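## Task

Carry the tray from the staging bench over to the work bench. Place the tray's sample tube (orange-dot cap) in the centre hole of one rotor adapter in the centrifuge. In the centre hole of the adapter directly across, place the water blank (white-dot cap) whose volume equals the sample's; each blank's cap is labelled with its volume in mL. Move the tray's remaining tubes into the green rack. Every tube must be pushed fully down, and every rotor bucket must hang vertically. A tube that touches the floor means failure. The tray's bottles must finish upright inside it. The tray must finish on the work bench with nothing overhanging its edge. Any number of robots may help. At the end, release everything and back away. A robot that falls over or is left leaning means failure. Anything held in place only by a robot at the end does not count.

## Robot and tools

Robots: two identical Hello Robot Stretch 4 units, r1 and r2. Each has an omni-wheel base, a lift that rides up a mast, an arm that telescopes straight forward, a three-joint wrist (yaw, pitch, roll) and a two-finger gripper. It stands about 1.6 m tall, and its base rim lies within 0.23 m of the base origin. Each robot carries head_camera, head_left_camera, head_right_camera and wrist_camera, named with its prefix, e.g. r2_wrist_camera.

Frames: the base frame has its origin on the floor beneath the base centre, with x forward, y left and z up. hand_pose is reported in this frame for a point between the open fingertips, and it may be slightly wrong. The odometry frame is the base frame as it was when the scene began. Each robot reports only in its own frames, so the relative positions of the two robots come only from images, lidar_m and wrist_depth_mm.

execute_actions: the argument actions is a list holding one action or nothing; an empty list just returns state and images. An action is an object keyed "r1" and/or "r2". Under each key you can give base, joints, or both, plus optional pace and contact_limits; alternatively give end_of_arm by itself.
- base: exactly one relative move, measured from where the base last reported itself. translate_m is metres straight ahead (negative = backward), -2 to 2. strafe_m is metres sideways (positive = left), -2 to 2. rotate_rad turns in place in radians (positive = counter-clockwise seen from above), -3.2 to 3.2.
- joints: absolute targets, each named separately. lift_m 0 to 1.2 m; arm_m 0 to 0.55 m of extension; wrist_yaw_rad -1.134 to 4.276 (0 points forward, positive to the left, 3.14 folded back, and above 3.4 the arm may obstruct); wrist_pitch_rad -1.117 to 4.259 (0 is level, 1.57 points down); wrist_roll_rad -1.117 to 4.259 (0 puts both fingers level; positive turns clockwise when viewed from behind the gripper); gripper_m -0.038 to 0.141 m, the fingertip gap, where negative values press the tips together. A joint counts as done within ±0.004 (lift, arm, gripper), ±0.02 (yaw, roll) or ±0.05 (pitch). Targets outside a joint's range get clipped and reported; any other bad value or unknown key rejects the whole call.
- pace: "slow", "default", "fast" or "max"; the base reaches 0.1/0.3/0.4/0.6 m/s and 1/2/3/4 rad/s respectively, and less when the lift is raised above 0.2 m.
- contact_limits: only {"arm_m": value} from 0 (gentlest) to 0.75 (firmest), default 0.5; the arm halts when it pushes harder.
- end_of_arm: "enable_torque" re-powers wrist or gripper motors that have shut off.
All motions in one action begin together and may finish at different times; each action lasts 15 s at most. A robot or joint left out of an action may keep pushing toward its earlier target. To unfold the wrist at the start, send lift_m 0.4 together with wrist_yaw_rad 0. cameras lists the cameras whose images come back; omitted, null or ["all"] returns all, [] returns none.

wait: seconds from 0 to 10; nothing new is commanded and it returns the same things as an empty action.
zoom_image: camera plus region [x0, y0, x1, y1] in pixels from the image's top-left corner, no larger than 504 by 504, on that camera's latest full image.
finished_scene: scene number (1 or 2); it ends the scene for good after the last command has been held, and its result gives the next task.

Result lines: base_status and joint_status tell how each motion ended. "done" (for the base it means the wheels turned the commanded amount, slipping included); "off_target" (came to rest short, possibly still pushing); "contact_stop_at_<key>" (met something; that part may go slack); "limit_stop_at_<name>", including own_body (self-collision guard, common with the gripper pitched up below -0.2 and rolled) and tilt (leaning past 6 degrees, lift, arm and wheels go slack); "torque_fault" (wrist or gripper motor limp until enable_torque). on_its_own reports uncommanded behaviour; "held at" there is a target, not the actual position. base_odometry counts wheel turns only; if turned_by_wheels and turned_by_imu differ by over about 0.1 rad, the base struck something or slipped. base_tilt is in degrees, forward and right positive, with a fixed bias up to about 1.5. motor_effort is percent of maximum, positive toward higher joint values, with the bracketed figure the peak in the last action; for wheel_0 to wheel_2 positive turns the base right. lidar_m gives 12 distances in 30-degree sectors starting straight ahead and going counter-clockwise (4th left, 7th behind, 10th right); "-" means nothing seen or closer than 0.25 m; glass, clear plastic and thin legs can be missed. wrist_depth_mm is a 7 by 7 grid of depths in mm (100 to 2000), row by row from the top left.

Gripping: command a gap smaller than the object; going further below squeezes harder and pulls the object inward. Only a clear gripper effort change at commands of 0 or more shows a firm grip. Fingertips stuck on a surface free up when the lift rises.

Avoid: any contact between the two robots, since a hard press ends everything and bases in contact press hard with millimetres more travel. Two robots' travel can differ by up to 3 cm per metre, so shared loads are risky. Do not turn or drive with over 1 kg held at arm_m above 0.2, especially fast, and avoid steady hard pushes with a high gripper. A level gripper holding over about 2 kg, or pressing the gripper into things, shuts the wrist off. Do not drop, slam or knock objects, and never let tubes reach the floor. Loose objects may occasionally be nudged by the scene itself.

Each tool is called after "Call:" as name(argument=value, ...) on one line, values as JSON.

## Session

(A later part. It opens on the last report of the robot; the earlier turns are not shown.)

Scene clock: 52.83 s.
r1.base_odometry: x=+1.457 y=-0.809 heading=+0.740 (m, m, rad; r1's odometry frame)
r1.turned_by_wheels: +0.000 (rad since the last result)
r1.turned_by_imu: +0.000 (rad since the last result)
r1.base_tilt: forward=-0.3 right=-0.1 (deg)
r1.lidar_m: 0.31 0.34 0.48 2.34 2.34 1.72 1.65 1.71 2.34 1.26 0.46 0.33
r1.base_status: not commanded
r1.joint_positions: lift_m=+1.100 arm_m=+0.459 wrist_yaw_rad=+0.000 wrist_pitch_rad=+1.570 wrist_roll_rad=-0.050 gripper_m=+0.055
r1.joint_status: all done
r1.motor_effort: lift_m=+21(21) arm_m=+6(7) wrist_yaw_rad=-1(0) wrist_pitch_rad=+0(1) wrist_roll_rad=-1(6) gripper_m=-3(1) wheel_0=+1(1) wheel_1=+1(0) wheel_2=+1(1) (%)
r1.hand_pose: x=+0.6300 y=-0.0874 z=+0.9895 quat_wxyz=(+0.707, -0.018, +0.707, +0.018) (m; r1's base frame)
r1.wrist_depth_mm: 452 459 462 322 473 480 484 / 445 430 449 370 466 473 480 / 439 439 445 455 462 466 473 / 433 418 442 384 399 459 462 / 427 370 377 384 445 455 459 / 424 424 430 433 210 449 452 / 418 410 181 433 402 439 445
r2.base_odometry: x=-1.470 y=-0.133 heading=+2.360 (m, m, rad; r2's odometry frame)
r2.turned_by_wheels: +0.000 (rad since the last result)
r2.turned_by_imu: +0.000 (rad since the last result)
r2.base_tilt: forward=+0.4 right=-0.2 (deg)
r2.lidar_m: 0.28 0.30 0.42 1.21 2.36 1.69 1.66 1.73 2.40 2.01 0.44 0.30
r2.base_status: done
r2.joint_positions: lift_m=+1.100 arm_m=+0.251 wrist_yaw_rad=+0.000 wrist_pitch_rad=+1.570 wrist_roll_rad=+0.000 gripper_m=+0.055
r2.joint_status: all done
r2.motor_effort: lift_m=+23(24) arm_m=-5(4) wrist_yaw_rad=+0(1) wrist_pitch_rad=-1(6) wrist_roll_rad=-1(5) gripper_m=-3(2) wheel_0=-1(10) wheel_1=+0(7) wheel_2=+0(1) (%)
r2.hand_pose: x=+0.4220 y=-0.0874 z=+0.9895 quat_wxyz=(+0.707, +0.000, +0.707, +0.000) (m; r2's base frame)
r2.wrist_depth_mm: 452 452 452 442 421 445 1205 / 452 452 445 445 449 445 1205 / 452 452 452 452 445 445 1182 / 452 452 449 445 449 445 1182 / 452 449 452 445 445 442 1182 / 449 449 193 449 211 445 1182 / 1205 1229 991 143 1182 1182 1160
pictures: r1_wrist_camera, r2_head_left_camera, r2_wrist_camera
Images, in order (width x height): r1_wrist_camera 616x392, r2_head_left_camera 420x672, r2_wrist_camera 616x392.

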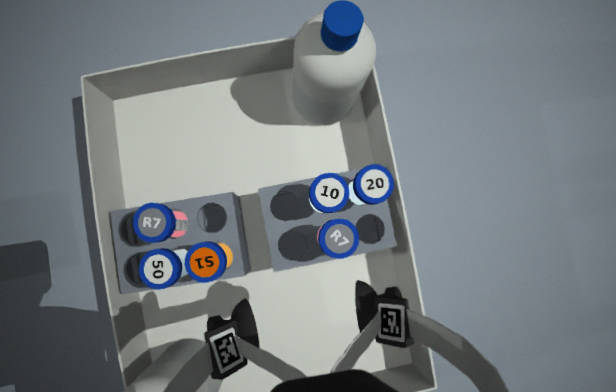

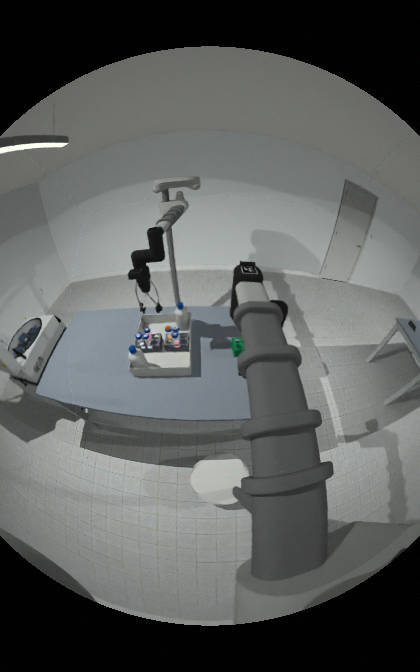

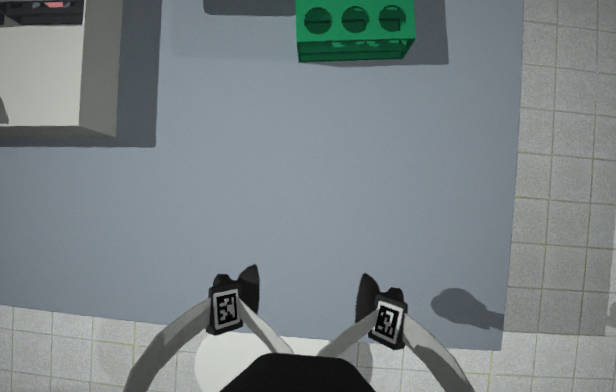

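Call:
execute_actions(actions=[{"r1":{"base":{"strafe_m":0.083},"joints":{"arm_m":0.493,"wrist_roll_rad":1.52,"lift_m":1.04}}}], cameras=["r1_wrist_camera"])

Scene clock: 54.70 s.
r1.base_odometry: x=+1.401 y=-0.748 heading=+0.740 (m, m, rad; r1's odometry frame)
r1.turned_by_wheels: +0.000 (rad since the last result)
r1.turned_by_imu: +0.000 (rad since the last result)
r1.base_tilt: forward=-0.4 right=+0.0 (deg)
r1.lidar_m: 0.31 0.36 0.46 2.23 2.34 1.72 1.64 1.72 2.35 1.27 0.45 0.33
r1.base_status: done
r1.joint_positions: lift_m=+1.040 arm_m=+0.492 wrist_yaw_rad=+0.000 wrist_pitch_rad=+1.570 wrist_roll_rad=+1.520 gripper_m=+0.055
r1.joint_status: all done
r1.motor_effort: lift_m=+16(20) arm_m=+6(7) wrist_yaw_rad=+0(1) wrist_pitch_rad=+0(1) wrist_roll_rad=+0(7) gripper_m=-2(3) wheel_0=-1(12) wheel_1=+0(6) wheel_2=+0(0) (%)
r1.hand_pose: x=+0.6630 y=-0.0874 z=+0.9299 quat_wxyz=(+0.513, +0.487, +0.512, -0.487) (m; r1's base frame)
r1.wrist_depth_mm: 389 394 399 404 410 415 1229 / 387 389 334 370 397 410 415 / 241 370 271 392 397 404 407 / 312 375 375 382 392 397 402 / 340 375 375 379 387 389 397 / 340 370 373 315 210 265 397 / 327 364 181 256 342 209 387
r2.base_odometry: x=-1.470 y=-0.133 heading=+2.360 (m, m, rad; r2's odometry frame)
r2.turned_by_wheels: +0.000 (rad since the last result)
r2.turned_by_imu: +0.000 (rad since the last result)
r2.base_tilt: forward=+0.3 right=-0.2 (deg)
r2.lidar_m: 0.28 0.31 0.43 1.23 2.38 1.71 1.65 1.74 2.41 2.02 0.44 0.30
r2.base_status: not commanded
r2.joint_positions: lift_m=+1.100 arm_m=+0.251 wrist_yaw_rad=+0.000 wrist_pitch_rad=+1.570 wrist_roll_rad=+0.000 gripper_m=+0.055
r2.joint_status: not commanded
r2.motor_effort: lift_m=+23(23) arm_m=-5(5) wrist_yaw_rad=+0(0) wrist_pitch_rad=+1(1) wrist_roll_rad=-1(1) gripper_m=-1(2) wheel_0=-1(1) wheel_1=+0(0) wheel_2=+0(0) (%)
r2.hand_pose: x=+0.4220 y=-0.0874 z=+0.9895 quat_wxyz=(+0.707, +0.000, +0.707, +0.000) (m; r2's base frame)
r2.wrist_depth_mm: 452 449 452 442 415 449 1182 / 452 452 449 452 449 449 1205 / 455 452 449 452 449 445 1182 / 455 449 445 449 445 445 1182 / 449 452 445 445 445 442 1182 / 449 445 193 445 212 442 1205 / 1229 1182 976 143 1182 1182 1205
pictures: r1_wrist_camera
Images, in order (width x height): r1_wrist_camera 616x392.

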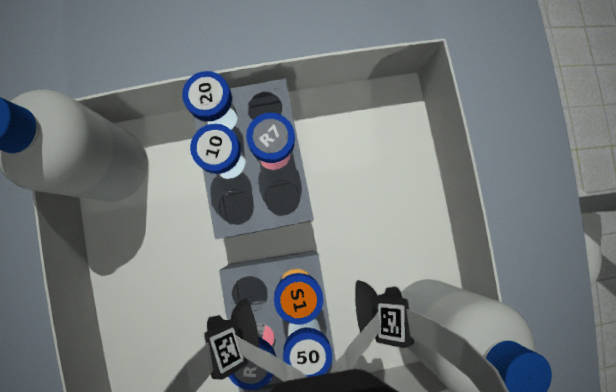

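Call:
execute_actions(actions=[{"r1":{"base":{"strafe_m":-0.003},"joints":{"arm_m":0.496,"lift_m":0.988}}}], cameras=["r1_wrist_camera"])

Scene clock: 56.27 s.
r1.base_odometry: x=+1.403 y=-0.750 heading=+0.740 (m, m, rad; r1's odometry frame)
r1.turned_by_wheels: +0.000 (rad since the last result)
r1.turned_by_imu: +0.000 (rad since the last result)
r1.base_tilt: forward=-0.5 right=-0.1 (deg)
r1.lidar_m: 0.31 0.34 0.46 2.25 2.35 1.73 1.64 1.70 2.36 1.28 0.49 0.33
r1.base_status: done
r1.joint_positions: lift_m=+0.988 arm_m=+0.495 wrist_yaw_rad=+0.000 wrist_pitch_rad=+1.570 wrist_roll_rad=+1.520 gripper_m=+0.055
r1.joint_status: all done
r1.motor_effort: lift_m=+16(15) arm_m=+7(6) wrist_yaw_rad=-1(1) wrist_pitch_rad=-2(1) wrist_roll_rad=+1(1) gripper_m=-2(2) wheel_0=+1(8) wheel_1=-1(5) wheel_2=+0(0) (%)
r1.hand_pose: x=+0.6660 y=-0.0874 z=+0.8779 quat_wxyz=(+0.513, +0.487, +0.512, -0.487) (m; r1's base frame)
r1.wrist_depth_mm: 340 342 345 304 312 362 364 / 271 301 223 342 347 338 359 / 216 330 216 336 343 338 353 / 287 327 276 329 338 332 347 / 314 324 327 330 334 336 343 / 300 320 303 210 210 273 338 / 290 315 181 207 325 195 -
r2.base_odometry: x=-1.470 y=-0.133 heading=+2.360 (m, m, rad; r2's odometry frame)
r2.turned_by_wheels: +0.000 (rad since the last result)
r2.turned_by_imu: +0.000 (rad since the last result)
r2.base_tilt: forward=+0.3 right=-0.2 (deg)
r2.lidar_m: 0.27 0.30 0.42 1.23 2.43 1.73 1.66 1.74 2.39 2.03 0.42 0.30
r2.base_status: not commanded
r2.joint_positions: lift_m=+1.100 arm_m=+0.251 wrist_yaw_rad=+0.000 wrist_pitch_rad=+1.570 wrist_roll_rad=+0.000 gripper_m=+0.055
r2.joint_status: not commanded
r2.motor_effort: lift_m=+23(23) arm_m=-5(5) wrist_yaw_rad=+0(1) wrist_pitch_rad=+0(1) wrist_roll_rad=-1(1) gripper_m=-5(4) wheel_0=-1(1) wheel_1=+0(0) wheel_2=+0(0) (%)
r2.hand_pose: x=+0.4220 y=-0.0874 z=+0.9895 quat_wxyz=(+0.707, +0.000, +0.707, +0.000) (m; r2's base frame)
r2.wrist_depth_mm: 452 452 449 445 418 445 1160 / 452 452 449 452 445 449 1182 / 452 449 452 452 445 445 1182 / 455 449 452 449 442 445 1182 / 449 449 449 449 445 445 1182 / 449 449 193 449 211 449 1182 / 1205 1182 991 143 1182 1205 1182
pictures: r1_wrist_camera
Images, in order (width x height): r1_wrist_camera 616x392.

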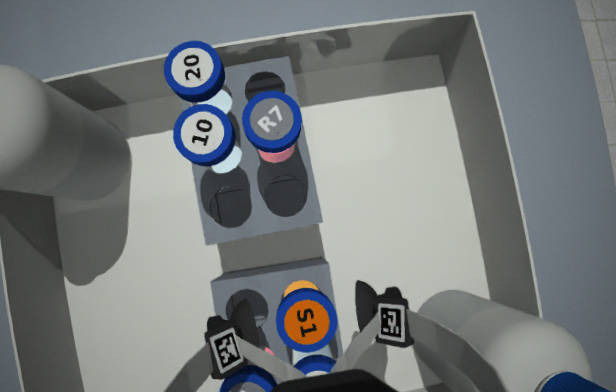

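Call:
execute_actions(actions=[{"r1":{"joints":{"gripper_m":0.015,"lift_m":0.985}}}], cameras=[])

Call:
execute_actions(actions=[{"r1":{"joints":{"lift_m":1.2}}}], cameras=[])

Call:
execute_actions(actions=[{"r1":{"base":{"strafe_m":-1.35},"joints":{"arm_m":0.42}},"r2":{"base":{"strafe_m":0.31},"pace":"slow"}}], cameras=[])

Call:
execute_actions(actions=[{"r1":{"joints":{"lift_m":1.1}},"r2":{"joints":{"arm_m":0.52,"lift_m":1.07}}}], cameras=["r1_wrist_camera","r2_wrist_camera"])

Scene clock: 58.37 s.
r1.base_odometry: x=+1.403 y=-0.750 heading=+0.740 (m, m, rad; r1's odometry frame)
r1.turned_by_wheels: +0.000 (rad since the last result)
r1.turned_by_imu: +0.000 (rad since the last result)
r1.base_tilt: forward=-0.4 right=+0.0 (deg)
r1.lidar_m: 0.32 0.35 0.47 2.26 2.36 1.74 1.65 1.73 2.36 1.26 0.47 0.34
r1.base_status: not commanded
r1.joint_positions: lift_m=+0.985 arm_m=+0.495 wrist_yaw_rad=+0.000 wrist_pitch_rad=+1.570 wrist_roll_rad=+1.520 gripper_m=+0.015
r1.joint_status: all done
r1.motor_effort: lift_m=+16(15) arm_m=+7(6) wrist_yaw_rad=-1(1) wrist_pitch_rad=+0(1) wrist_roll_rad=+1(1) gripper_m=-11(9) wheel_0=+1(1) wheel_1=-1(1) wheel_2=+0(0) (%)
r1.hand_pose: x=+0.6660 y=-0.0874 z=+0.8749 quat_wxyz=(+0.513, +0.487, +0.512, -0.487) (m; r1's base frame)
r1.wrist_depth_mm: 336 338 343 300 306 345 359 / 266 301 219 334 343 332 355 / 216 329 212 334 340 329 349 / 287 325 272 325 334 322 345 / 314 322 324 327 332 332 342 / 300 317 317 201 290 273 336 / 289 312 179 200 320 189 -
r2.base_odometry: x=-1.470 y=-0.133 heading=+2.360 (m, m, rad; r2's odometry frame)
r2.turned_by_wheels: +0.000 (rad since the last result)
r2.turned_by_imu: +0.000 (rad since the last result)
r2.base_tilt: forward=+0.2 right=-0.1 (deg)
r2.lidar_m: 0.26 0.29 0.43 1.25 2.39 1.68 1.65 1.74 2.37 2.04 0.45 0.30
r2.base_status: not commanded
r2.joint_positions: lift_m=+1.100 arm_m=+0.251 wrist_yaw_rad=+0.000 wrist_pitch_rad=+1.570 wrist_roll_rad=+0.000 gripper_m=+0.055
r2.joint_status: not commanded
r2.motor_effort: lift_m=+23(23) arm_m=-5(5) wrist_yaw_rad=-1(0) wrist_pitch_rad=+0(2) wrist_roll_rad=-1(1) gripper_m=-4(4) wheel_0=-1(1) wheel_1=+0(0) wheel_2=+0(0) (%)
r2.hand_pose: x=+0.4220 y=-0.0874 z=+0.9895 quat_wxyz=(+0.707, +0.000, +0.707, +0.000) (m; r2's base frame)
r2.wrist_depth_mm: 449 452 449 439 418 442 1182 / 449 449 449 449 445 445 1182 / 449 449 449 449 445 449 1182 / 449 452 449 449 445 449 1182 / 452 452 445 445 442 445 1182 / 452 452 193 445 212 445 1182 / 1229 1205 1008 143 1205 1182 1160
pictures: none
No camera images: the call's "cameras" was empty. Leave "cameras" out to get every camera's image.

Scene clock: 60.33 s.
r1.base_odometry: x=+1.403 y=-0.750 heading=+0.740 (m, m, rad; r1's odometry frame)
r1.turned_by_wheels: +0.000 (rad since the last result)
r1.turned_by_imu: +0.000 (rad since the last result)
r1.base_tilt: forward=-0.4 right=-0.1 (deg)
r1.lidar_m: 0.31 0.34 0.48 2.26 2.35 1.74 1.65 1.72 2.37 1.25 0.45 0.34
r1.base_status: not commanded
r1.joint_positions: lift_m=+1.200 arm_m=+0.495 wrist_yaw_rad=+0.000 wrist_pitch_rad=+1.570 wrist_roll_rad=+1.520 gripper_m=+0.015
r1.joint_status: all done
r1.motor_effort: lift_m=+21(22) arm_m=+6(6) wrist_yaw_rad=-1(1) wrist_pitch_rad=-2(0) wrist_roll_rad=+1(0) gripper_m=-11(10) wheel_0=+1(1) wheel_1=-1(1) wheel_2=+0(0) (%)
r1.hand_pose: x=+0.6660 y=-0.0874 z=+1.0895 quat_wxyz=(+0.513, +0.487, +0.512, -0.487) (m; r1's base frame)
r1.wrist_depth_mm: 549 554 564 569 574 1397 1366 / 544 549 554 564 569 580 1397 / 535 539 544 549 554 569 1336 / 530 439 535 544 554 564 1336 / 525 525 530 539 539 554 1118 / 517 517 521 201 364 549 1336 / 512 517 179 198 535 535 1281
r2.base_odometry: x=-1.470 y=-0.133 heading=+2.360 (m, m, rad; r2's odometry frame)
r2.turned_by_wheels: +0.000 (rad since the last result)
r2.turned_by_imu: +0.000 (rad since the last result)
r2.base_tilt: forward=+0.3 right=-0.2 (deg)
r2.lidar_m: 0.29 0.30 0.43 1.23 2.38 1.68 1.67 1.77 2.40 2.03 0.44 0.31
r2.base_status: not commanded
r2.joint_positions: lift_m=+1.100 arm_m=+0.251 wrist_yaw_rad=+0.000 wrist_pitch_rad=+1.570 wrist_roll_rad=+0.000 gripper_m=+0.055
r2.joint_status: not commanded
r2.motor_effort: lift_m=+23(23) arm_m=-5(5) wrist_yaw_rad=+0(0) wrist_pitch_rad=-1(1) wrist_roll_rad=-1(0) gripper_m=-2(4) wheel_0=-1(1) wheel_1=+0(0) wheel_2=+0(0) (%)
r2.hand_pose: x=+0.4220 y=-0.0874 z=+0.9895 quat_wxyz=(+0.707, +0.000, +0.707, +0.000) (m; r2's base frame)
r2.wrist_depth_mm: 452 452 452 445 418 449 1160 / 449 452 452 449 449 445 1205 / 452 452 452 449 449 449 1205 / 449 449 452 449 449 442 1182 / 452 452 452 449 449 445 1182 / 452 449 193 445 211 445 1205 / 1205 1205 991 143 1182 1160 1160
pictures: none
No camera images: the call's "cameras" was empty. Leave "cameras" out to get every camera's image.

Scene clock: 66.17 s.
r1.base_odometry: x=+2.314 y=-1.747 heading=+0.740 (m, m, rad; r1's odometry frame)
r1.turned_by_wheels: +0.000 (rad since the last result)
r1.turned_by_imu: +0.006 (rad since the last result)
r1.base_tilt: forward=-0.4 right=+0.1 (deg)
r1.lidar_m: 0.31 0.33 0.46 1.37 2.33 1.73 1.66 1.75 1.69 1.62 0.46 0.32
r1.base_status: done
r1.joint_positions: lift_m=+1.200 arm_m=+0.421 wrist_yaw_rad=+0.000 wrist_pitch_rad=+1.570 wrist_roll_rad=+1.520 gripper_m=+0.015
r1.joint_status: all done
r1.motor_effort: lift_m=+20(21) arm_m=-7(6) wrist_yaw_rad=+0(1) wrist_pitch_rad=-2(1) wrist_roll_rad=+1(1) gripper_m=-10(11) wheel_0=+1(6) wheel_1=+0(8) wheel_2=+0(0) (%)
r1.hand_pose: x=+0.5922 y=-0.0874 z=+1.0896 quat_wxyz=(+0.513, +0.487, +0.512, -0.487) (m; r1's base frame)
r1.wrist_depth_mm: 1308 1336 1336 525 530 1366 1397 / 500 504 549 535 525 1336 1366 / 492 549 564 574 517 1366 1336 / 484 549 559 569 549 1098 1336 / 480 549 554 554 535 1098 1308 / 477 544 530 200 492 1098 1308 / 469 473 179 200 488 492 1308
r2.base_odometry: x=-1.688 y=-0.354 heading=+2.360 (m, m, rad; r2's odometry frame)
r2.turned_by_wheels: +0.000 (rad since the last result)
r2.turned_by_imu: +0.002 (rad since the last result)
r2.base_tilt: forward=+0.3 right=-0.1 (deg)
r2.lidar_m: 0.28 0.31 0.42 1.44 2.40 1.70 1.67 1.75 2.41 2.33 0.43 0.28
r2.base_status: done
r2.joint_positions: lift_m=+1.100 arm_m=+0.251 wrist_yaw_rad=+0.000 wrist_pitch_rad=+1.570 wrist_roll_rad=+0.000 gripper_m=+0.055
r2.joint_status: not commanded
r2.motor_effort: lift_m=+23(24) arm_m=-5(5) wrist_yaw_rad=+0(1) wrist_pitch_rad=+0(2) wrist_roll_rad=-1(0) gripper_m=-4(3) wheel_0=+0(6) wheel_1=+0(6) wheel_2=+0(0) (%)
r2.hand_pose: x=+0.4220 y=-0.0874 z=+0.9895 quat_wxyz=(+0.707, +0.000, +0.707, +0.000) (m; r2's base frame)
r2.wrist_depth_mm: 455 430 452 442 449 449 427 / 452 320 445 445 445 445 445 / 455 421 449 445 445 449 445 / 449 452 449 445 442 445 442 / 452 449 449 445 445 445 445 / 452 452 192 449 212 442 442 / 1205 1205 960 143 1182 1182 1182
pictures: none
No camera images: the call's "cameras" was empty. Leave "cameras" out to get every camera's image.

Scene clock: 68.10 s.
r1.base_odometry: x=+2.314 y=-1.747 heading=+0.740 (m, m, rad; r1's odometry frame)
r1.turned_by_wheels: +0.000 (rad since the last result)
r1.turned_by_imu: +0.000 (rad since the last result)
r1.base_tilt: forward=-0.3 right=-0.1 (deg)
r1.lidar_m: 0.30 0.33 0.50 1.32 2.36 1.70 1.65 1.71 1.70 1.62 0.45 0.32
r1.base_status: not commanded
r1.joint_positions: lift_m=+1.100 arm_m=+0.421 wrist_yaw_rad=+0.000 wrist_pitch_rad=+1.570 wrist_roll_rad=+1.520 gripper_m=+0.015
r1.joint_status: all done
r1.motor_effort: lift_m=+16(19) arm_m=-7(7) wrist_yaw_rad=-1(1) wrist_pitch_rad=-1(2) wrist_roll_rad=+1(2) gripper_m=-10(10) wheel_0=+1(1) wheel_1=+0(0) wheel_2=+0(0) (%)
r1.hand_pose: x=+0.5922 y=-0.0874 z=+0.9899 quat_wxyz=(+0.513, +0.487, +0.512, -0.487) (m; r1's base frame)
r1.wrist_depth_mm: 407 410 415 421 424 1281 1281 / 402 442 500 488 421 1281 1281 / 397 469 466 473 473 1255 1255 / 418 430 462 469 473 1008 1255 / 418 452 452 455 469 991 1008 / 389 445 427 201 394 404 1205 / 375 449 179 199 392 397 1205
r2.base_odometry: x=-1.688 y=-0.354 heading=+2.360 (m, m, rad; r2's odometry frame)
r2.turned_by_wheels: +0.000 (rad since the last result)
r2.turned_by_imu: +0.000 (rad since the last result)
r2.base_tilt: forward=+0.4 right=-0.2 (deg)
r2.lidar_m: 0.27 0.31 0.42 1.46 2.38 1.67 1.67 1.75 2.40 2.33 0.43 0.31
r2.base_status: not commanded
r2.joint_positions: lift_m=+1.070 arm_m=+0.519 wrist_yaw_rad=+0.000 wrist_pitch_rad=+1.570 wrist_roll_rad=+0.000 gripper_m=+0.055
r2.joint_status: all done
r2.motor_effort: lift_m=+16(22) arm_m=+5(8) wrist_yaw_rad=-1(1) wrist_pitch_rad=+0(2) wrist_roll_rad=+0(1) gripper_m=-5(1) wheel_0=+0(0) wheel_1=+0(0) wheel_2=+0(0) (%)
r2.hand_pose: x=+0.6903 y=-0.0874 z=+0.9601 quat_wxyz=(+0.707, +0.000, +0.707, +0.000) (m; r2's base frame)
r2.wrist_depth_mm: 421 389 407 263 418 418 415 / 392 418 421 298 421 415 413 / 410 421 418 415 418 415 415 / 410 359 387 357 418 415 415 / 334 387 368 357 415 413 407 / 399 418 193 415 211 415 413 / 291 324 413 143 413 415 415
pictures: r1_wrist_camera, r2_wrist_camera
Images, in order (width x height): r1_wrist_camera 616x392, r2_wrist_camera 616x392.

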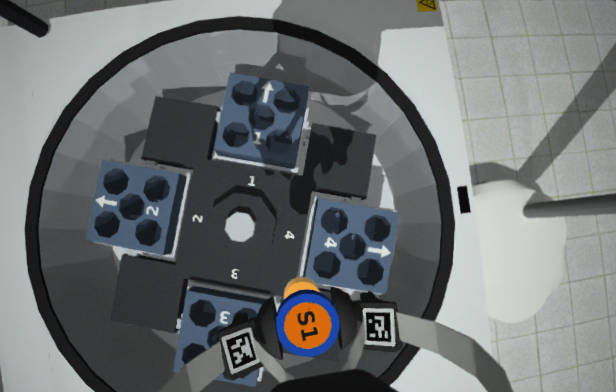

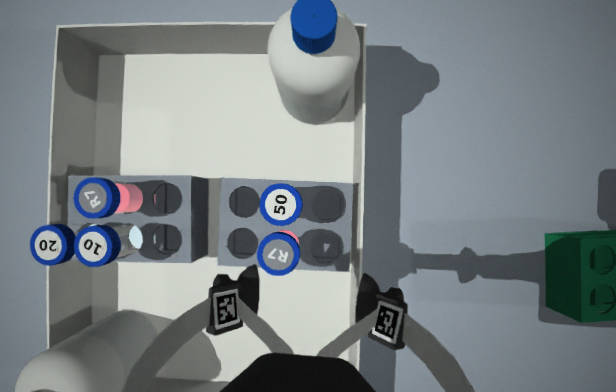

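Call:
execute_actions(actions=[{"r1":{"base":{"strafe_m":0.06},"joints":{"arm_m":0.514,"lift_m":1.05}},"r2":{"base":{"strafe_m":0.021},"joints":{"arm_m":0.54,"lift_m":1.03}}}], cameras=["r1_wrist_camera","r2_wrist_camera"])

Scene clock: 70.03 s.
r1.base_odometry: x=+2.274 y=-1.702 heading=+0.740 (m, m, rad; r1's odometry frame)
r1.turned_by_wheels: +0.000 (rad since the last result)
r1.turned_by_imu: +0.000 (rad since the last result)
r1.base_tilt: forward=-0.2 right=+0.1 (deg)
r1.lidar_m: 0.30 0.33 0.46 1.33 2.36 1.72 1.66 1.71 1.77 1.68 0.45 0.32
r1.base_status: done
r1.joint_positions: lift_m=+1.050 arm_m=+0.513 wrist_yaw_rad=+0.000 wrist_pitch_rad=+1.570 wrist_roll_rad=+1.520 gripper_m=+0.015
r1.joint_status: all done
r1.motor_effort: lift_m=+16(16) arm_m=+6(6) wrist_yaw_rad=-1(0) wrist_pitch_rad=-1(2) wrist_roll_rad=+1(2) gripper_m=-11(10) wheel_0=-3(9) wheel_1=+1(6) wheel_2=+0(0) (%)
r1.hand_pose: x=+0.6840 y=-0.0874 z=+0.9399 quat_wxyz=(+0.513, +0.487, +0.512, -0.487) (m; r1's base frame)
r1.wrist_depth_mm: 355 357 433 427 459 382 1205 / 351 392 427 424 430 427 379 / 345 399 404 402 427 427 373 / 342 413 410 415 415 407 366 / 340 394 404 415 415 410 359 / 334 338 442 201 413 357 355 / 330 332 179 200 343 345 353
r2.base_odometry: x=-1.703 y=-0.368 heading=+2.360 (m, m, rad; r2's odometry frame)
r2.turned_by_wheels: +0.000 (rad since the last result)
r2.turned_by_imu: +0.000 (rad since the last result)
r2.base_tilt: forward=+0.4 right=-0.1 (deg)
r2.lidar_m: 0.27 0.31 0.43 1.44 2.40 1.70 1.66 1.76 2.41 2.36 0.43 0.30
r2.base_status: done
r2.joint_positions: lift_m=+1.030 arm_m=+0.539 wrist_yaw_rad=+0.000 wrist_pitch_rad=+1.570 wrist_roll_rad=+0.000 gripper_m=+0.055
r2.joint_status: all done
r2.motor_effort: lift_m=+16(16) arm_m=+5(6) wrist_yaw_rad=-1(1) wrist_pitch_rad=-1(0) wrist_roll_rad=+1(0) gripper_m=-4(3) wheel_0=-1(9) wheel_1=-1(9) wheel_2=+0(0) (%)
r2.hand_pose: x=+0.7103 y=-0.0874 z=+0.9201 quat_wxyz=(+0.707, +0.000, +0.707, +0.000) (m; r2's base frame)
r2.wrist_depth_mm: 370 342 355 242 377 375 375 / 343 379 379 250 377 377 375 / 355 375 379 377 377 377 375 / 345 377 377 377 377 375 375 / 312 319 319 315 375 375 377 / 320 377 192 317 212 375 375 / 338 330 375 142 373 377 373
pictures: r1_wrist_camera, r2_wrist_camera
Images, in order (width x height): r1_wrist_camera 616x392, r2_wrist_camera 616x392.

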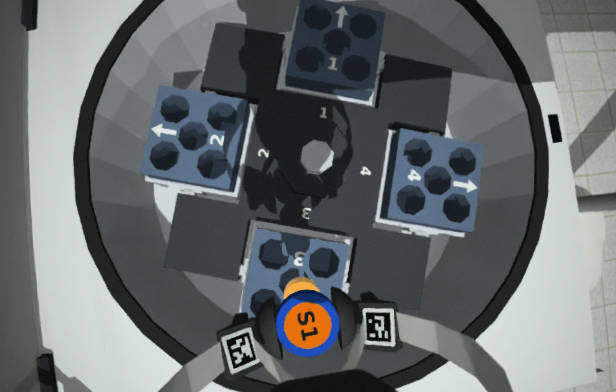

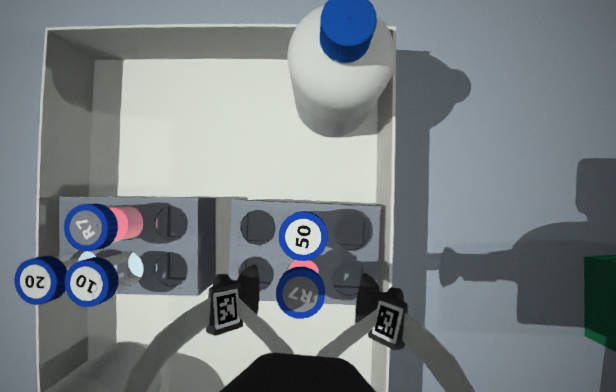

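Call:
execute_actions(actions=[{"r1":{"joints":{"lift_m":1.0}},"r2":{"base":{"strafe_m":0.004},"joints":{"arm_m":0.535,"lift_m":0.985}}}], cameras=["r1_wrist_camera","r2_wrist_camera"])

Scene clock: 71.37 s.
r1.base_odometry: x=+2.274 y=-1.702 heading=+0.740 (m, m, rad; r1's odometry frame)
r1.turned_by_wheels: +0.000 (rad since the last result)
r1.turned_by_imu: +0.000 (rad since the last result)
r1.base_tilt: forward=-0.2 right=+0.0 (deg)
r1.lidar_m: 0.30 0.32 0.47 1.30 2.38 1.73 1.66 1.71 1.76 1.69 0.45 0.31
r1.base_status: not commanded
r1.joint_positions: lift_m=+1.000 arm_m=+0.513 wrist_yaw_rad=+0.000 wrist_pitch_rad=+1.570 wrist_roll_rad=+1.520 gripper_m=+0.015
r1.joint_status: all done
r1.motor_effort: lift_m=+16(16) arm_m=+7(6) wrist_yaw_rad=-1(1) wrist_pitch_rad=-1(1) wrist_roll_rad=+0(2) gripper_m=-9(10) wheel_0=-2(3) wheel_1=+0(0) wheel_2=+0(0) (%)
r1.hand_pose: x=+0.6840 y=-0.0874 z=+0.8899 quat_wxyz=(+0.513, +0.487, +0.512, -0.487) (m; r1's base frame)
r1.wrist_depth_mm: 304 355 377 377 384 382 327 / 303 362 373 375 382 387 332 / 298 353 368 349 375 379 347 / 294 382 364 366 368 357 342 / 291 355 355 364 368 394 315 / 286 322 415 201 362 349 304 / 285 286 179 199 334 294 303
r2.base_odometry: x=-1.706 y=-0.371 heading=+2.360 (m, m, rad; r2's odometry frame)
r2.turned_by_wheels: +0.000 (rad since the last result)
r2.turned_by_imu: +0.000 (rad since the last result)
r2.base_tilt: forward=+0.3 right=-0.1 (deg)
r2.lidar_m: 0.29 0.30 0.41 1.44 2.42 1.69 1.64 1.73 2.38 2.36 0.45 0.31
r2.base_status: done
r2.joint_positions: lift_m=+0.985 arm_m=+0.536 wrist_yaw_rad=+0.000 wrist_pitch_rad=+1.570 wrist_roll_rad=+0.000 gripper_m=+0.055
r2.joint_status: all done
r2.motor_effort: lift_m=+15(15) arm_m=-5(3) wrist_yaw_rad=-1(1) wrist_pitch_rad=+0(0) wrist_roll_rad=+0(0) gripper_m=-5(2) wheel_0=-1(7) wheel_1=+0(7) wheel_2=+0(1) (%)
r2.hand_pose: x=+0.7070 y=-0.0874 z=+0.8751 quat_wxyz=(+0.707, +0.000, +0.707, +0.000) (m; r2's base frame)
r2.wrist_depth_mm: 298 324 315 195 191 332 332 / 315 334 334 263 267 334 332 / 314 334 334 330 330 332 330 / 276 304 332 330 330 332 332 / 220 274 296 211 298 332 330 / 215 332 193 211 212 332 329 / 315 324 330 143 286 330 330
pictures: r1_wrist_camera, r2_wrist_camera
Images, in order (width x height): r1_wrist_camera 616x392, r2_wrist_camera 616x392.

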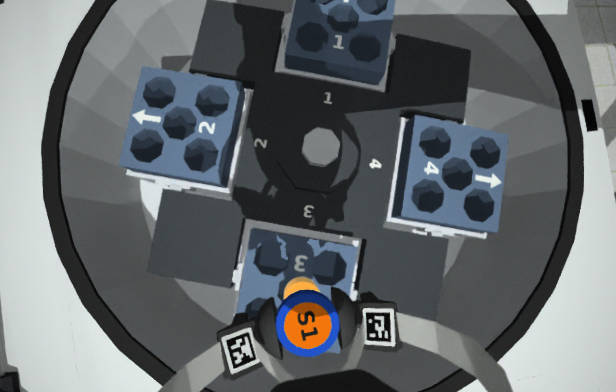

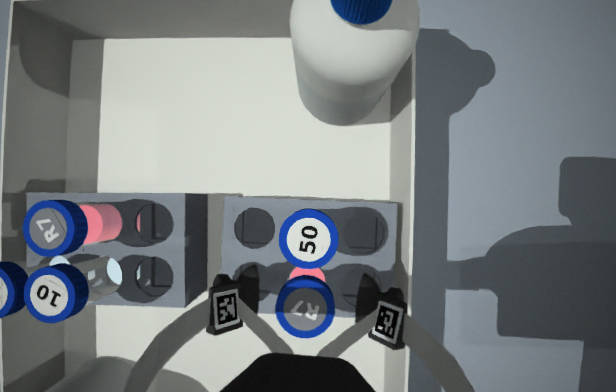

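Call:
execute_actions(actions=[{"r1":{"joints":{"arm_m":0.518,"lift_m":0.99}},"r2":{"joints":{"gripper_m":0.015}}}], cameras=[])

Call:
execute_actions(actions=[{"r1":{"joints":{"lift_m":0.95},"pace":"slow"},"r2":{"joints":{"lift_m":1.09}}}], cameras=["r1_wrist_camera","r2_wrist_camera"])

Scene clock: 73.03 s.
r1.base_odometry: x=+2.274 y=-1.702 heading=+0.740 (m, m, rad; r1's odometry frame)
r1.turned_by_wheels: +0.000 (rad since the last result)
r1.turned_by_imu: +0.000 (rad since the last result)
r1.base_tilt: forward=-0.3 right=+0.0 (deg)
r1.lidar_m: 0.31 0.31 0.45 1.33 2.35 1.73 1.66 1.72 1.74 1.68 0.44 0.32
r1.base_status: not commanded
r1.joint_positions: lift_m=+0.990 arm_m=+0.517 wrist_yaw_rad=+0.000 wrist_pitch_rad=+1.570 wrist_roll_rad=+1.520 gripper_m=+0.015
r1.joint_status: all done
r1.motor_effort: lift_m=+16(15) arm_m=+6(6) wrist_yaw_rad=-1(1) wrist_pitch_rad=+0(1) wrist_roll_rad=+1(0) gripper_m=-11(10) wheel_0=-3(3) wheel_1=+0(1) wheel_2=+0(0) (%)
r1.hand_pose: x=+0.6880 y=-0.0874 z=+0.8799 quat_wxyz=(+0.513, +0.487, +0.512, -0.487) (m; r1's base frame)
r1.wrist_depth_mm: 296 351 366 347 375 375 317 / 293 351 359 364 368 375 338 / 289 345 357 340 364 362 353 / 285 394 353 355 359 340 349 / 281 345 347 353 355 389 322 / 277 314 402 200 349 353 296 / 274 277 179 199 332 287 293
r2.base_odometry: x=-1.706 y=-0.371 heading=+2.360 (m, m, rad; r2's odometry frame)
r2.turned_by_wheels: +0.000 (rad since the last result)
r2.turned_by_imu: +0.000 (rad since the last result)
r2.base_tilt: forward=+0.2 right=-0.2 (deg)
r2.lidar_m: 0.27 0.32 0.40 1.45 2.39 1.70 1.67 1.73 2.38 2.37 0.44 0.32
r2.base_status: not commanded
r2.joint_positions: lift_m=+0.985 arm_m=+0.536 wrist_yaw_rad=+0.000 wrist_pitch_rad=+1.570 wrist_roll_rad=+0.000 gripper_m=+0.015
r2.joint_status: all done
r2.motor_effort: lift_m=+15(15) arm_m=-5(5) wrist_yaw_rad=+0(0) wrist_pitch_rad=+1(2) wrist_roll_rad=+0(0) gripper_m=-9(10) wheel_0=-1(1) wheel_1=+0(0) wheel_2=+0(0) (%)
r2.hand_pose: x=+0.7070 y=-0.0874 z=+0.8751 quat_wxyz=(+0.707, +0.000, +0.707, +0.000) (m; r2's base frame)
r2.wrist_depth_mm: 298 324 314 196 191 334 332 / 315 336 332 264 268 334 330 / 314 332 334 332 332 334 332 / 276 303 332 332 329 332 329 / 220 273 294 212 301 332 332 / 215 332 187 205 257 330 330 / 314 315 330 146 283 330 329
pictures: none
No camera images: the call's "cameras" was empty. Leave "cameras" out to get every camera's image.

Scene clock: 74.50 s.
r1.base_odometry: x=+2.274 y=-1.702 heading=+0.740 (m, m, rad; r1's odometry frame)
r1.turned_by_wheels: +0.000 (rad since the last result)
r1.turned_by_imu: +0.000 (rad since the last result)
r1.base_tilt: forward=-0.2 right=+0.2 (deg)
r1.lidar_m: 0.30 0.33 0.46 1.33 2.33 1.73 1.65 1.74 1.75 1.69 0.45 0.32
r1.base_status: not commanded
r1.joint_positions: lift_m=+0.950 arm_m=+0.517 wrist_yaw_rad=+0.000 wrist_pitch_rad=+1.570 wrist_roll_rad=+1.520 gripper_m=+0.015
r1.joint_status: all done
r1.motor_effort: lift_m=+16(15) arm_m=+6(6) wrist_yaw_rad=-1(1) wrist_pitch_rad=-1(0) wrist_roll_rad=+1(0) gripper_m=-10(9) wheel_0=-3(3) wheel_1=+0(1) wheel_2=+0(0) (%)
r1.hand_pose: x=+0.6880 y=-0.0874 z=+0.8400 quat_wxyz=(+0.513, +0.487, +0.512, -0.487) (m; r1's base frame)
r1.wrist_depth_mm: 268 332 327 325 332 338 317 / 279 307 315 322 327 334 338 / 286 290 317 298 322 306 336 / 279 355 312 315 320 300 329 / 258 309 309 317 317 336 322 / 238 309 309 202 282 324 282 / 237 255 179 199 334 252 250
r2.base_odometry: x=-1.706 y=-0.371 heading=+2.360 (m, m, rad; r2's odometry frame)
r2.turned_by_wheels: +0.000 (rad since the last result)
r2.turned_by_imu: +0.000 (rad since the last result)
r2.base_tilt: forward=+0.2 right=-0.2 (deg)
r2.lidar_m: 0.28 0.31 0.43 1.44 2.41 1.70 1.66 1.74 2.41 2.36 0.44 0.31
r2.base_status: not commanded
r2.joint_positions: lift_m=+1.090 arm_m=+0.536 wrist_yaw_rad=+0.000 wrist_pitch_rad=+1.570 wrist_roll_rad=+0.000 gripper_m=+0.015
r2.joint_status: all done
r2.motor_effort: lift_m=+24(26) arm_m=-5(5) wrist_yaw_rad=-1(1) wrist_pitch_rad=+2(0) wrist_roll_rad=+0(0) gripper_m=-14(14) wheel_0=-1(1) wheel_1=+0(0) wheel_2=+0(0) (%)
r2.hand_pose: x=+0.7070 y=-0.0874 z=+0.9794 quat_wxyz=(+0.707, +0.000, +0.707, +0.000) (m; r2's base frame)
r2.wrist_depth_mm: 445 439 442 439 436 436 436 / 442 427 442 301 436 436 436 / 439 439 439 436 436 433 436 / 442 379 439 436 436 433 433 / 439 322 377 377 436 433 433 / 439 436 187 205 418 433 433 / 439 314 436 147 418 430 433
pictures: r1_wrist_camera, r2_wrist_camera
Images, in order (width x height): r1_wrist_camera 616x392, r2_wrist_camera 616x392.

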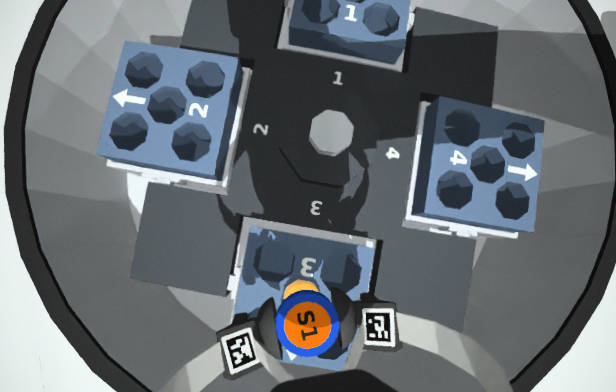

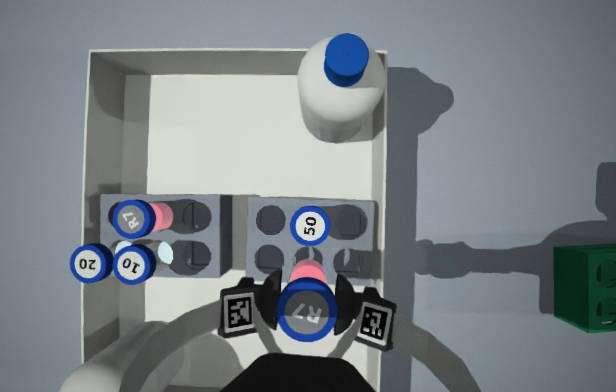

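Call:
execute_actions(actions=[{"r1":{"joints":{"lift_m":0.91},"pace":"slow"},"r2":{"base":{"strafe_m":-0.42}}}], cameras=[])

Call:
execute_actions(actions=[{"r1":{"joints":{"gripper_m":0.055}}}], cameras=["r1_wrist_camera","r2_wrist_camera"])

Scene clock: 77.77 s.
r1.base_odometry: x=+2.274 y=-1.702 heading=+0.740 (m, m, rad; r1's odometry frame)
r1.turned_by_wheels: +0.000 (rad since the last result)
r1.turned_by_imu: +0.000 (rad since the last result)
r1.base_tilt: forward=-0.5 right=+0.0 (deg)
r1.lidar_m: 0.30 0.32 0.46 1.32 2.34 1.74 1.65 1.73 1.74 1.68 0.45 0.32
r1.base_status: not commanded
r1.joint_positions: lift_m=+0.910 arm_m=+0.517 wrist_yaw_rad=+0.000 wrist_pitch_rad=+1.570 wrist_roll_rad=+1.520 gripper_m=+0.015
r1.joint_status: all done
r1.motor_effort: lift_m=+16(17) arm_m=+6(6) wrist_yaw_rad=-1(1) wrist_pitch_rad=+0(2) wrist_roll_rad=+1(0) gripper_m=-10(10) wheel_0=-3(3) wheel_1=+0(0) wheel_2=+0(0) (%)
r1.hand_pose: x=+0.6880 y=-0.0874 z=+0.8000 quat_wxyz=(+0.513, +0.487, +0.512, -0.487) (m; r1's base frame)
r1.wrist_depth_mm: 268 254 283 287 289 296 317 / 271 251 281 265 286 290 327 / 271 253 278 260 282 262 266 / 281 276 274 276 279 256 259 / 257 268 271 255 277 281 310 / 226 291 267 201 244 277 282 / 202 255 179 200 327 252 -
r2.base_odometry: x=-1.410 y=-0.073 heading=+2.360 (m, m, rad; r2's odometry frame)
r2.turned_by_wheels: +0.000 (rad since the last result)
r2.turned_by_imu: +0.000 (rad since the last result)
r2.base_tilt: forward=+0.4 right=-0.2 (deg)
r2.lidar_m: 0.29 0.32 0.42 1.22 2.36 1.70 1.67 1.75 2.39 1.96 1.97 0.29
r2.base_status: done
r2.joint_positions: lift_m=+1.090 arm_m=+0.536 wrist_yaw_rad=+0.000 wrist_pitch_rad=+1.570 wrist_roll_rad=+0.000 gripper_m=+0.015
r2.joint_status: not commanded
r2.motor_effort: lift_m=+23(24) arm_m=-5(5) wrist_yaw_rad=-1(1) wrist_pitch_rad=+0(0) wrist_roll_rad=+0(0) gripper_m=-11(13) wheel_0=+0(8) wheel_1=+2(9) wheel_2=+0(0) (%)
r2.hand_pose: x=+0.7070 y=-0.0874 z=+0.9794 quat_wxyz=(+0.707, +0.000, +0.707, +0.000) (m; r2's base frame)
r2.wrist_depth_mm: 442 442 439 439 439 1160 1182 / 442 442 439 436 439 1160 1205 / 442 442 442 439 436 1182 1182 / 442 442 442 436 439 1182 1182 / 439 436 382 430 436 1160 1160 / 442 439 187 204 433 1182 1160 / 439 436 436 147 433 1160 1182
pictures: none
No camera images: the call's "cameras" was empty. Leave "cameras" out to get every camera's image.

Scene clock: 78.97 s.
r1.base_odometry: x=+2.274 y=-1.702 heading=+0.740 (m, m, rad; r1's odometry frame)
r1.turned_by_wheels: +0.000 (rad since the last result)
r1.turned_by_imu: +0.000 (rad since the last result)
r1.base_tilt: forward=-0.6 right=+0.1 (deg)
r1.lidar_m: 0.30 0.32 0.47 1.30 2.35 1.74 1.66 1.73 1.75 1.70 0.45 0.33
r1.base_status: not commanded
r1.joint_positions: lift_m=+0.910 arm_m=+0.517 wrist_yaw_rad=+0.000 wrist_pitch_rad=+1.570 wrist_roll_rad=+1.520 gripper_m=+0.055
r1.joint_status: all done
r1.motor_effort: lift_m=+16(16) arm_m=+6(7) wrist_yaw_rad=-1(1) wrist_pitch_rad=-1(1) wrist_roll_rad=+1(1) gripper_m=-3(12) wheel_0=-3(3) wheel_1=+1(1) wheel_2=+0(0) (%)
r1.hand_pose: x=+0.6880 y=-0.0874 z=+0.8000 quat_wxyz=(+0.513, +0.487, +0.512, -0.487) (m; r1's base frame)
r1.wrist_depth_mm: 266 255 285 286 290 294 319 / 273 252 281 265 287 290 329 / 270 251 277 260 282 262 265 / 281 276 274 277 279 257 259 / 257 267 271 257 276 281 314 / 227 291 267 216 210 277 282 / 202 255 181 239 327 267 -
r2.base_odometry: x=-1.410 y=-0.073 heading=+2.360 (m, m, rad; r2's odometry frame)
r2.turned_by_wheels: +0.000 (rad since the last result)
r2.turned_by_imu: +0.000 (rad since the last result)
r2.base_tilt: forward=+0.3 right=-0.2 (deg)
r2.lidar_m: 0.26 0.28 0.42 1.23 2.34 1.72 1.65 1.74 2.41 1.95 2.00 0.30
r2.base_status: not commanded
r2.joint_positions: lift_m=+1.090 arm_m=+0.536 wrist_yaw_rad=+0.000 wrist_pitch_rad=+1.570 wrist_roll_rad=+0.000 gripper_m=+0.015
r2.joint_status: not commanded
r2.motor_effort: lift_m=+24(24) arm_m=-5(5) wrist_yaw_rad=-1(1) wrist_pitch_rad=-1(1) wrist_roll_rad=+0(0) gripper_m=-10(13) wheel_0=+0(0) wheel_1=+2(2) wheel_2=+0(0) (%)
r2.hand_pose: x=+0.7070 y=-0.0874 z=+0.9794 quat_wxyz=(+0.707, +0.000, +0.707, +0.000) (m; r2's base frame)
r2.wrist_depth_mm: 445 442 442 439 436 1182 1182 / 442 442 439 436 433 1182 1182 / 439 439 436 436 436 1182 1182 / 445 439 439 433 433 1182 1182 / 442 439 382 430 436 1160 1182 / 439 439 187 205 433 1160 1160 / 445 436 439 147 433 1160 1160
pictures: r1_wrist_camera, r2_wrist_camera
Images, in order (width x height): r1_wrist_camera 616x392, r2_wrist_camera 616x392.

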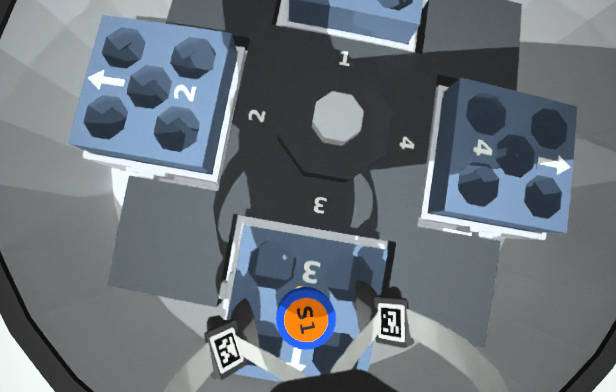

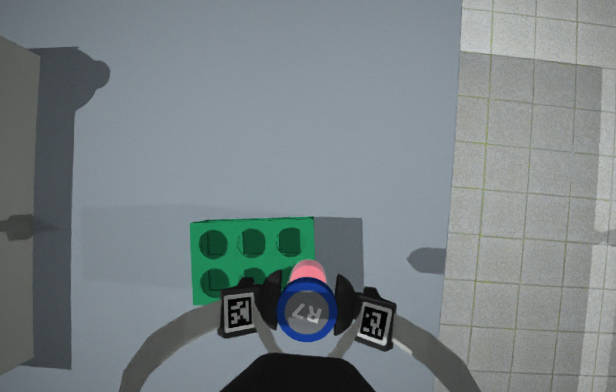

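Call:
execute_actions(actions=[{"r1":{"joints":{"lift_m":1.1}},"r2":{"base":{"translate_m":0.04},"joints":{"arm_m":0.517}}}], cameras=[])

Call:
execute_actions(actions=[{"r1":{"base":{"strafe_m":1.14},"joints":{"arm_m":0.53}},"r2":{"base":{"strafe_m":0.018},"joints":{"lift_m":1.05}}}], cameras=["r1_wrist_camera","r2_wrist_camera"])

Scene clock: 81.60 s.
r1.base_odometry: x=+2.274 y=-1.702 heading=+0.740 (m, m, rad; r1's odometry frame)
r1.turned_by_wheels: +0.000 (rad since the last result)
r1.turned_by_imu: +0.000 (rad since the last result)
r1.base_tilt: forward=-0.4 right=+0.1 (deg)
r1.lidar_m: 0.30 0.33 0.47 1.31 2.37 1.74 1.66 1.72 1.75 1.67 0.44 0.32
r1.base_status: not commanded
r1.joint_positions: lift_m=+1.100 arm_m=+0.517 wrist_yaw_rad=+0.000 wrist_pitch_rad=+1.570 wrist_roll_rad=+1.520 gripper_m=+0.055
r1.joint_status: all done
r1.motor_effort: lift_m=+21(22) arm_m=+6(6) wrist_yaw_rad=-1(1) wrist_pitch_rad=-1(0) wrist_roll_rad=-1(1) gripper_m=-3(4) wheel_0=-2(3) wheel_1=+1(1) wheel_2=+0(0) (%)
r1.hand_pose: x=+0.6880 y=-0.0874 z=+0.9895 quat_wxyz=(+0.513, +0.487, +0.512, -0.487) (m; r1's base frame)
r1.wrist_depth_mm: 397 410 477 504 484 430 1281 / 394 407 473 473 484 433 1281 / 389 433 449 469 480 462 1255 / 377 433 462 466 459 445 1025 / 366 389 455 439 466 430 413 / 351 384 436 508 209 402 407 / 342 382 182 402 389 399 404
r2.base_odometry: x=-1.438 y=-0.045 heading=+2.360 (m, m, rad; r2's odometry frame)
r2.turned_by_wheels: +0.000 (rad since the last result)
r2.turned_by_imu: +0.000 (rad since the last result)
r2.base_tilt: forward=+0.3 right=-0.2 (deg)
r2.lidar_m: 0.25 0.28 0.38 0.99 2.45 1.75 1.70 1.79 2.47 1.94 2.00 0.28
r2.base_status: done
r2.joint_positions: lift_m=+1.090 arm_m=+0.518 wrist_yaw_rad=+0.000 wrist_pitch_rad=+1.570 wrist_roll_rad=+0.000 gripper_m=+0.015
r2.joint_status: all done
r2.motor_effort: lift_m=+23(24) arm_m=-5(6) wrist_yaw_rad=-1(0) wrist_pitch_rad=+1(1) wrist_roll_rad=+0(0) gripper_m=-13(13) wheel_0=+0(5) wheel_1=+0(5) wheel_2=+1(6) (%)
r2.hand_pose: x=+0.6890 y=-0.0874 z=+0.9794 quat_wxyz=(+0.707, +0.000, +0.707, +0.000) (m; r2's base frame)
r2.wrist_depth_mm: 445 445 442 439 439 1205 1182 / 442 442 439 436 439 1160 1182 / 442 442 439 439 436 1160 1182 / 445 439 439 436 436 1182 1160 / 442 436 433 439 436 1160 1160 / 439 436 186 206 436 1160 1182 / 436 436 439 146 433 1205 1160
pictures: none
No camera images: the call's "cameras" was empty. Leave "cameras" out to get every camera's image.

Scene clock: 86.73 s.
r1.base_odometry: x=+1.505 y=-0.860 heading=+0.740 (m, m, rad; r1's odometry frame)
r1.turned_by_wheels: +0.000 (rad since the last result)
r1.turned_by_imu: -0.004 (rad since the last result)
r1.base_tilt: forward=-0.4 right=+0.1 (deg)
r1.lidar_m: 0.30 0.33 0.48 2.38 2.36 1.70 1.65 1.71 2.36 1.25 0.47 0.34
r1.base_status: done
r1.joint_positions: lift_m=+1.100 arm_m=+0.529 wrist_yaw_rad=+0.000 wrist_pitch_rad=+1.570 wrist_roll_rad=+1.520 gripper_m=+0.055
r1.joint_status: all done
r1.motor_effort: lift_m=+21(21) arm_m=+6(5) wrist_yaw_rad=-1(1) wrist_pitch_rad=-2(1) wrist_roll_rad=+0(3) gripper_m=-2(1) wheel_0=+0(13) wheel_1=-2(10) wheel_2=+0(0) (%)
r1.hand_pose: x=+0.7000 y=-0.0874 z=+0.9896 quat_wxyz=(+0.513, +0.487, +0.512, -0.487) (m; r1's base frame)
r1.wrist_depth_mm: 449 455 459 462 469 477 1281 / 445 452 455 459 466 477 1255 / 439 442 449 455 462 466 473 / 436 439 442 445 452 459 466 / 430 430 439 402 445 449 455 / 424 294 379 319 210 442 452 / 418 296 181 317 433 389 445
r2.base_odometry: x=-1.451 y=-0.058 heading=+2.360 (m, m, rad; r2's odometry frame)
r2.turned_by_wheels: +0.000 (rad since the last result)
r2.turned_by_imu: +0.001 (rad since the last result)
r2.base_tilt: forward=+0.3 right=-0.2 (deg)
r2.lidar_m: 0.25 0.28 0.37 1.03 2.45 1.78 1.71 1.81 2.46 1.97 2.01 0.27
r2.base_status: done
r2.joint_positions: lift_m=+1.050 arm_m=+0.518 wrist_yaw_rad=+0.000 wrist_pitch_rad=+1.570 wrist_roll_rad=+0.000 gripper_m=+0.015
r2.joint_status: all done
r2.motor_effort: lift_m=+16(22) arm_m=-5(5) wrist_yaw_rad=+0(1) wrist_pitch_rad=-3(0) wrist_roll_rad=+0(0) gripper_m=-13(11) wheel_0=-1(6) wheel_1=+1(4) wheel_2=+0(0) (%)
r2.hand_pose: x=+0.6890 y=-0.0874 z=+0.9401 quat_wxyz=(+0.707, +0.000, +0.707, +0.000) (m; r2's base frame)
r2.wrist_depth_mm: 402 404 399 399 397 394 1138 / 404 402 399 399 399 397 1160 / 402 402 399 397 397 397 1138 / 402 404 402 399 394 1118 1160 / 402 399 394 394 399 1138 1138 / 402 399 187 205 394 1138 1138 / 402 402 399 146 394 1138 1118
pictures: r1_wrist_camera, r2_wrist_camera
Images, in order (width x height): r1_wrist_camera 616x392, r2_wrist_camera 616x392.

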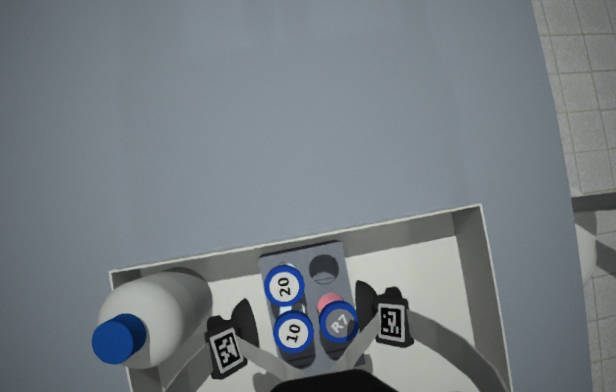

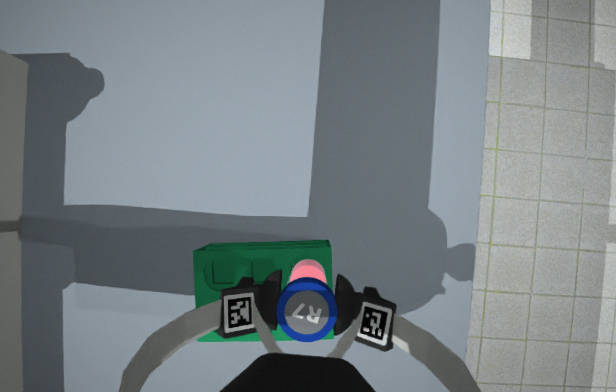

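Call:
execute_actions(actions=[{"r1":{"base":{"strafe_m":-0.003},"joints":{"arm_m":0.544,"lift_m":1.03}},"r2":{"joints":{"lift_m":1.0},"pace":"slow"}}], cameras=["r1_wrist_camera","r2_wrist_camera"])

Scene clock: 88.47 s.
r1.base_odometry: x=+1.507 y=-0.863 heading=+0.740 (m, m, rad; r1's odometry frame)
r1.turned_by_wheels: +0.000 (rad since the last result)
r1.turned_by_imu: +0.000 (rad since the last result)
r1.base_tilt: forward=-0.3 right=-0.1 (deg)
r1.lidar_m: 0.32 0.35 0.48 2.38 2.33 1.74 1.65 1.70 2.38 1.24 0.49 0.33
r1.base_status: done
r1.joint_positions: lift_m=+1.030 arm_m=+0.543 wrist_yaw_rad=+0.000 wrist_pitch_rad=+1.570 wrist_roll_rad=+1.520 gripper_m=+0.055
r1.joint_status: all done
r1.motor_effort: lift_m=+16(19) arm_m=+6(7) wrist_yaw_rad=+0(1) wrist_pitch_rad=-1(0) wrist_roll_rad=+0(1) gripper_m=-4(3) wheel_0=+1(9) wheel_1=-1(6) wheel_2=+0(2) (%)
r1.hand_pose: x=+0.7140 y=-0.0874 z=+0.9199 quat_wxyz=(+0.513, +0.487, +0.512, -0.487) (m; r1's base frame)
r1.wrist_depth_mm: 382 384 389 394 397 404 410 / 377 379 384 389 394 397 404 / 373 373 382 382 387 394 399 / 366 370 375 379 384 387 394 / 362 364 368 351 377 379 389 / 357 241 336 307 210 373 334 / 351 220 181 247 248 366 320
r2.base_odometry: x=-1.451 y=-0.058 heading=+2.360 (m, m, rad; r2's odometry frame)
r2.turned_by_wheels: +0.000 (rad since the last result)
r2.turned_by_imu: +0.000 (rad since the last result)
r2.base_tilt: forward=+0.4 right=-0.1 (deg)
r2.lidar_m: 0.25 0.27 0.37 1.00 2.45 1.77 1.69 1.77 2.43 1.98 2.02 0.27
r2.base_status: not commanded
r2.joint_positions: lift_m=+1.000 arm_m=+0.518 wrist_yaw_rad=+0.000 wrist_pitch_rad=+1.570 wrist_roll_rad=+0.000 gripper_m=+0.015
r2.joint_status: all done
r2.motor_effort: lift_m=+16(16) arm_m=-5(5) wrist_yaw_rad=-1(0) wrist_pitch_rad=+2(1) wrist_roll_rad=+0(0) gripper_m=-12(14) wheel_0=-1(1) wheel_1=+0(1) wheel_2=+0(0) (%)
r2.hand_pose: x=+0.6889 y=-0.0874 z=+0.8901 quat_wxyz=(+0.707, +0.000, +0.707, +0.000) (m; r2's base frame)
r2.wrist_depth_mm: 353 351 351 347 349 349 1078 / 353 349 349 349 349 347 1098 / 351 353 349 349 347 345 1098 / 351 351 353 349 345 349 1098 / 349 349 343 320 349 345 1078 / 349 349 187 206 343 345 1098 / 349 349 319 146 345 345 1078
pictures: r1_wrist_camera, r2_wrist_camera
Images, in order (width x height): r1_wrist_camera 616x392, r2_wrist_camera 616x392.

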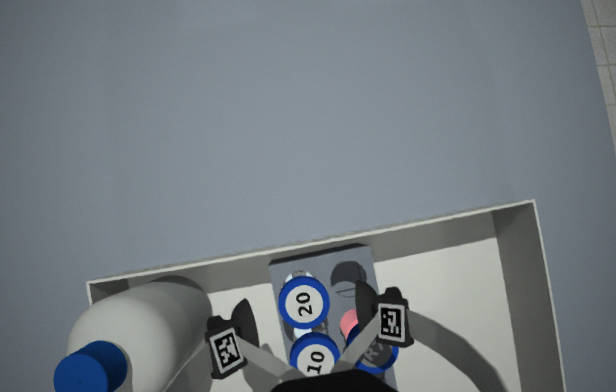

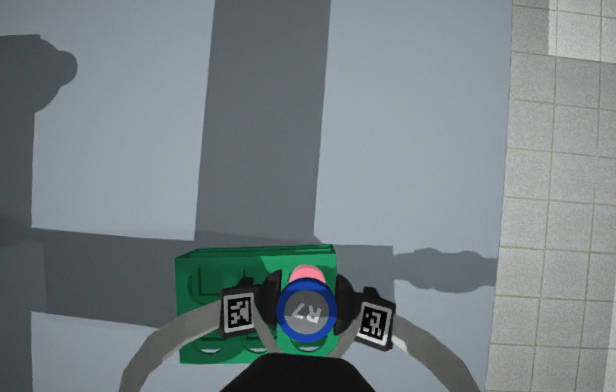

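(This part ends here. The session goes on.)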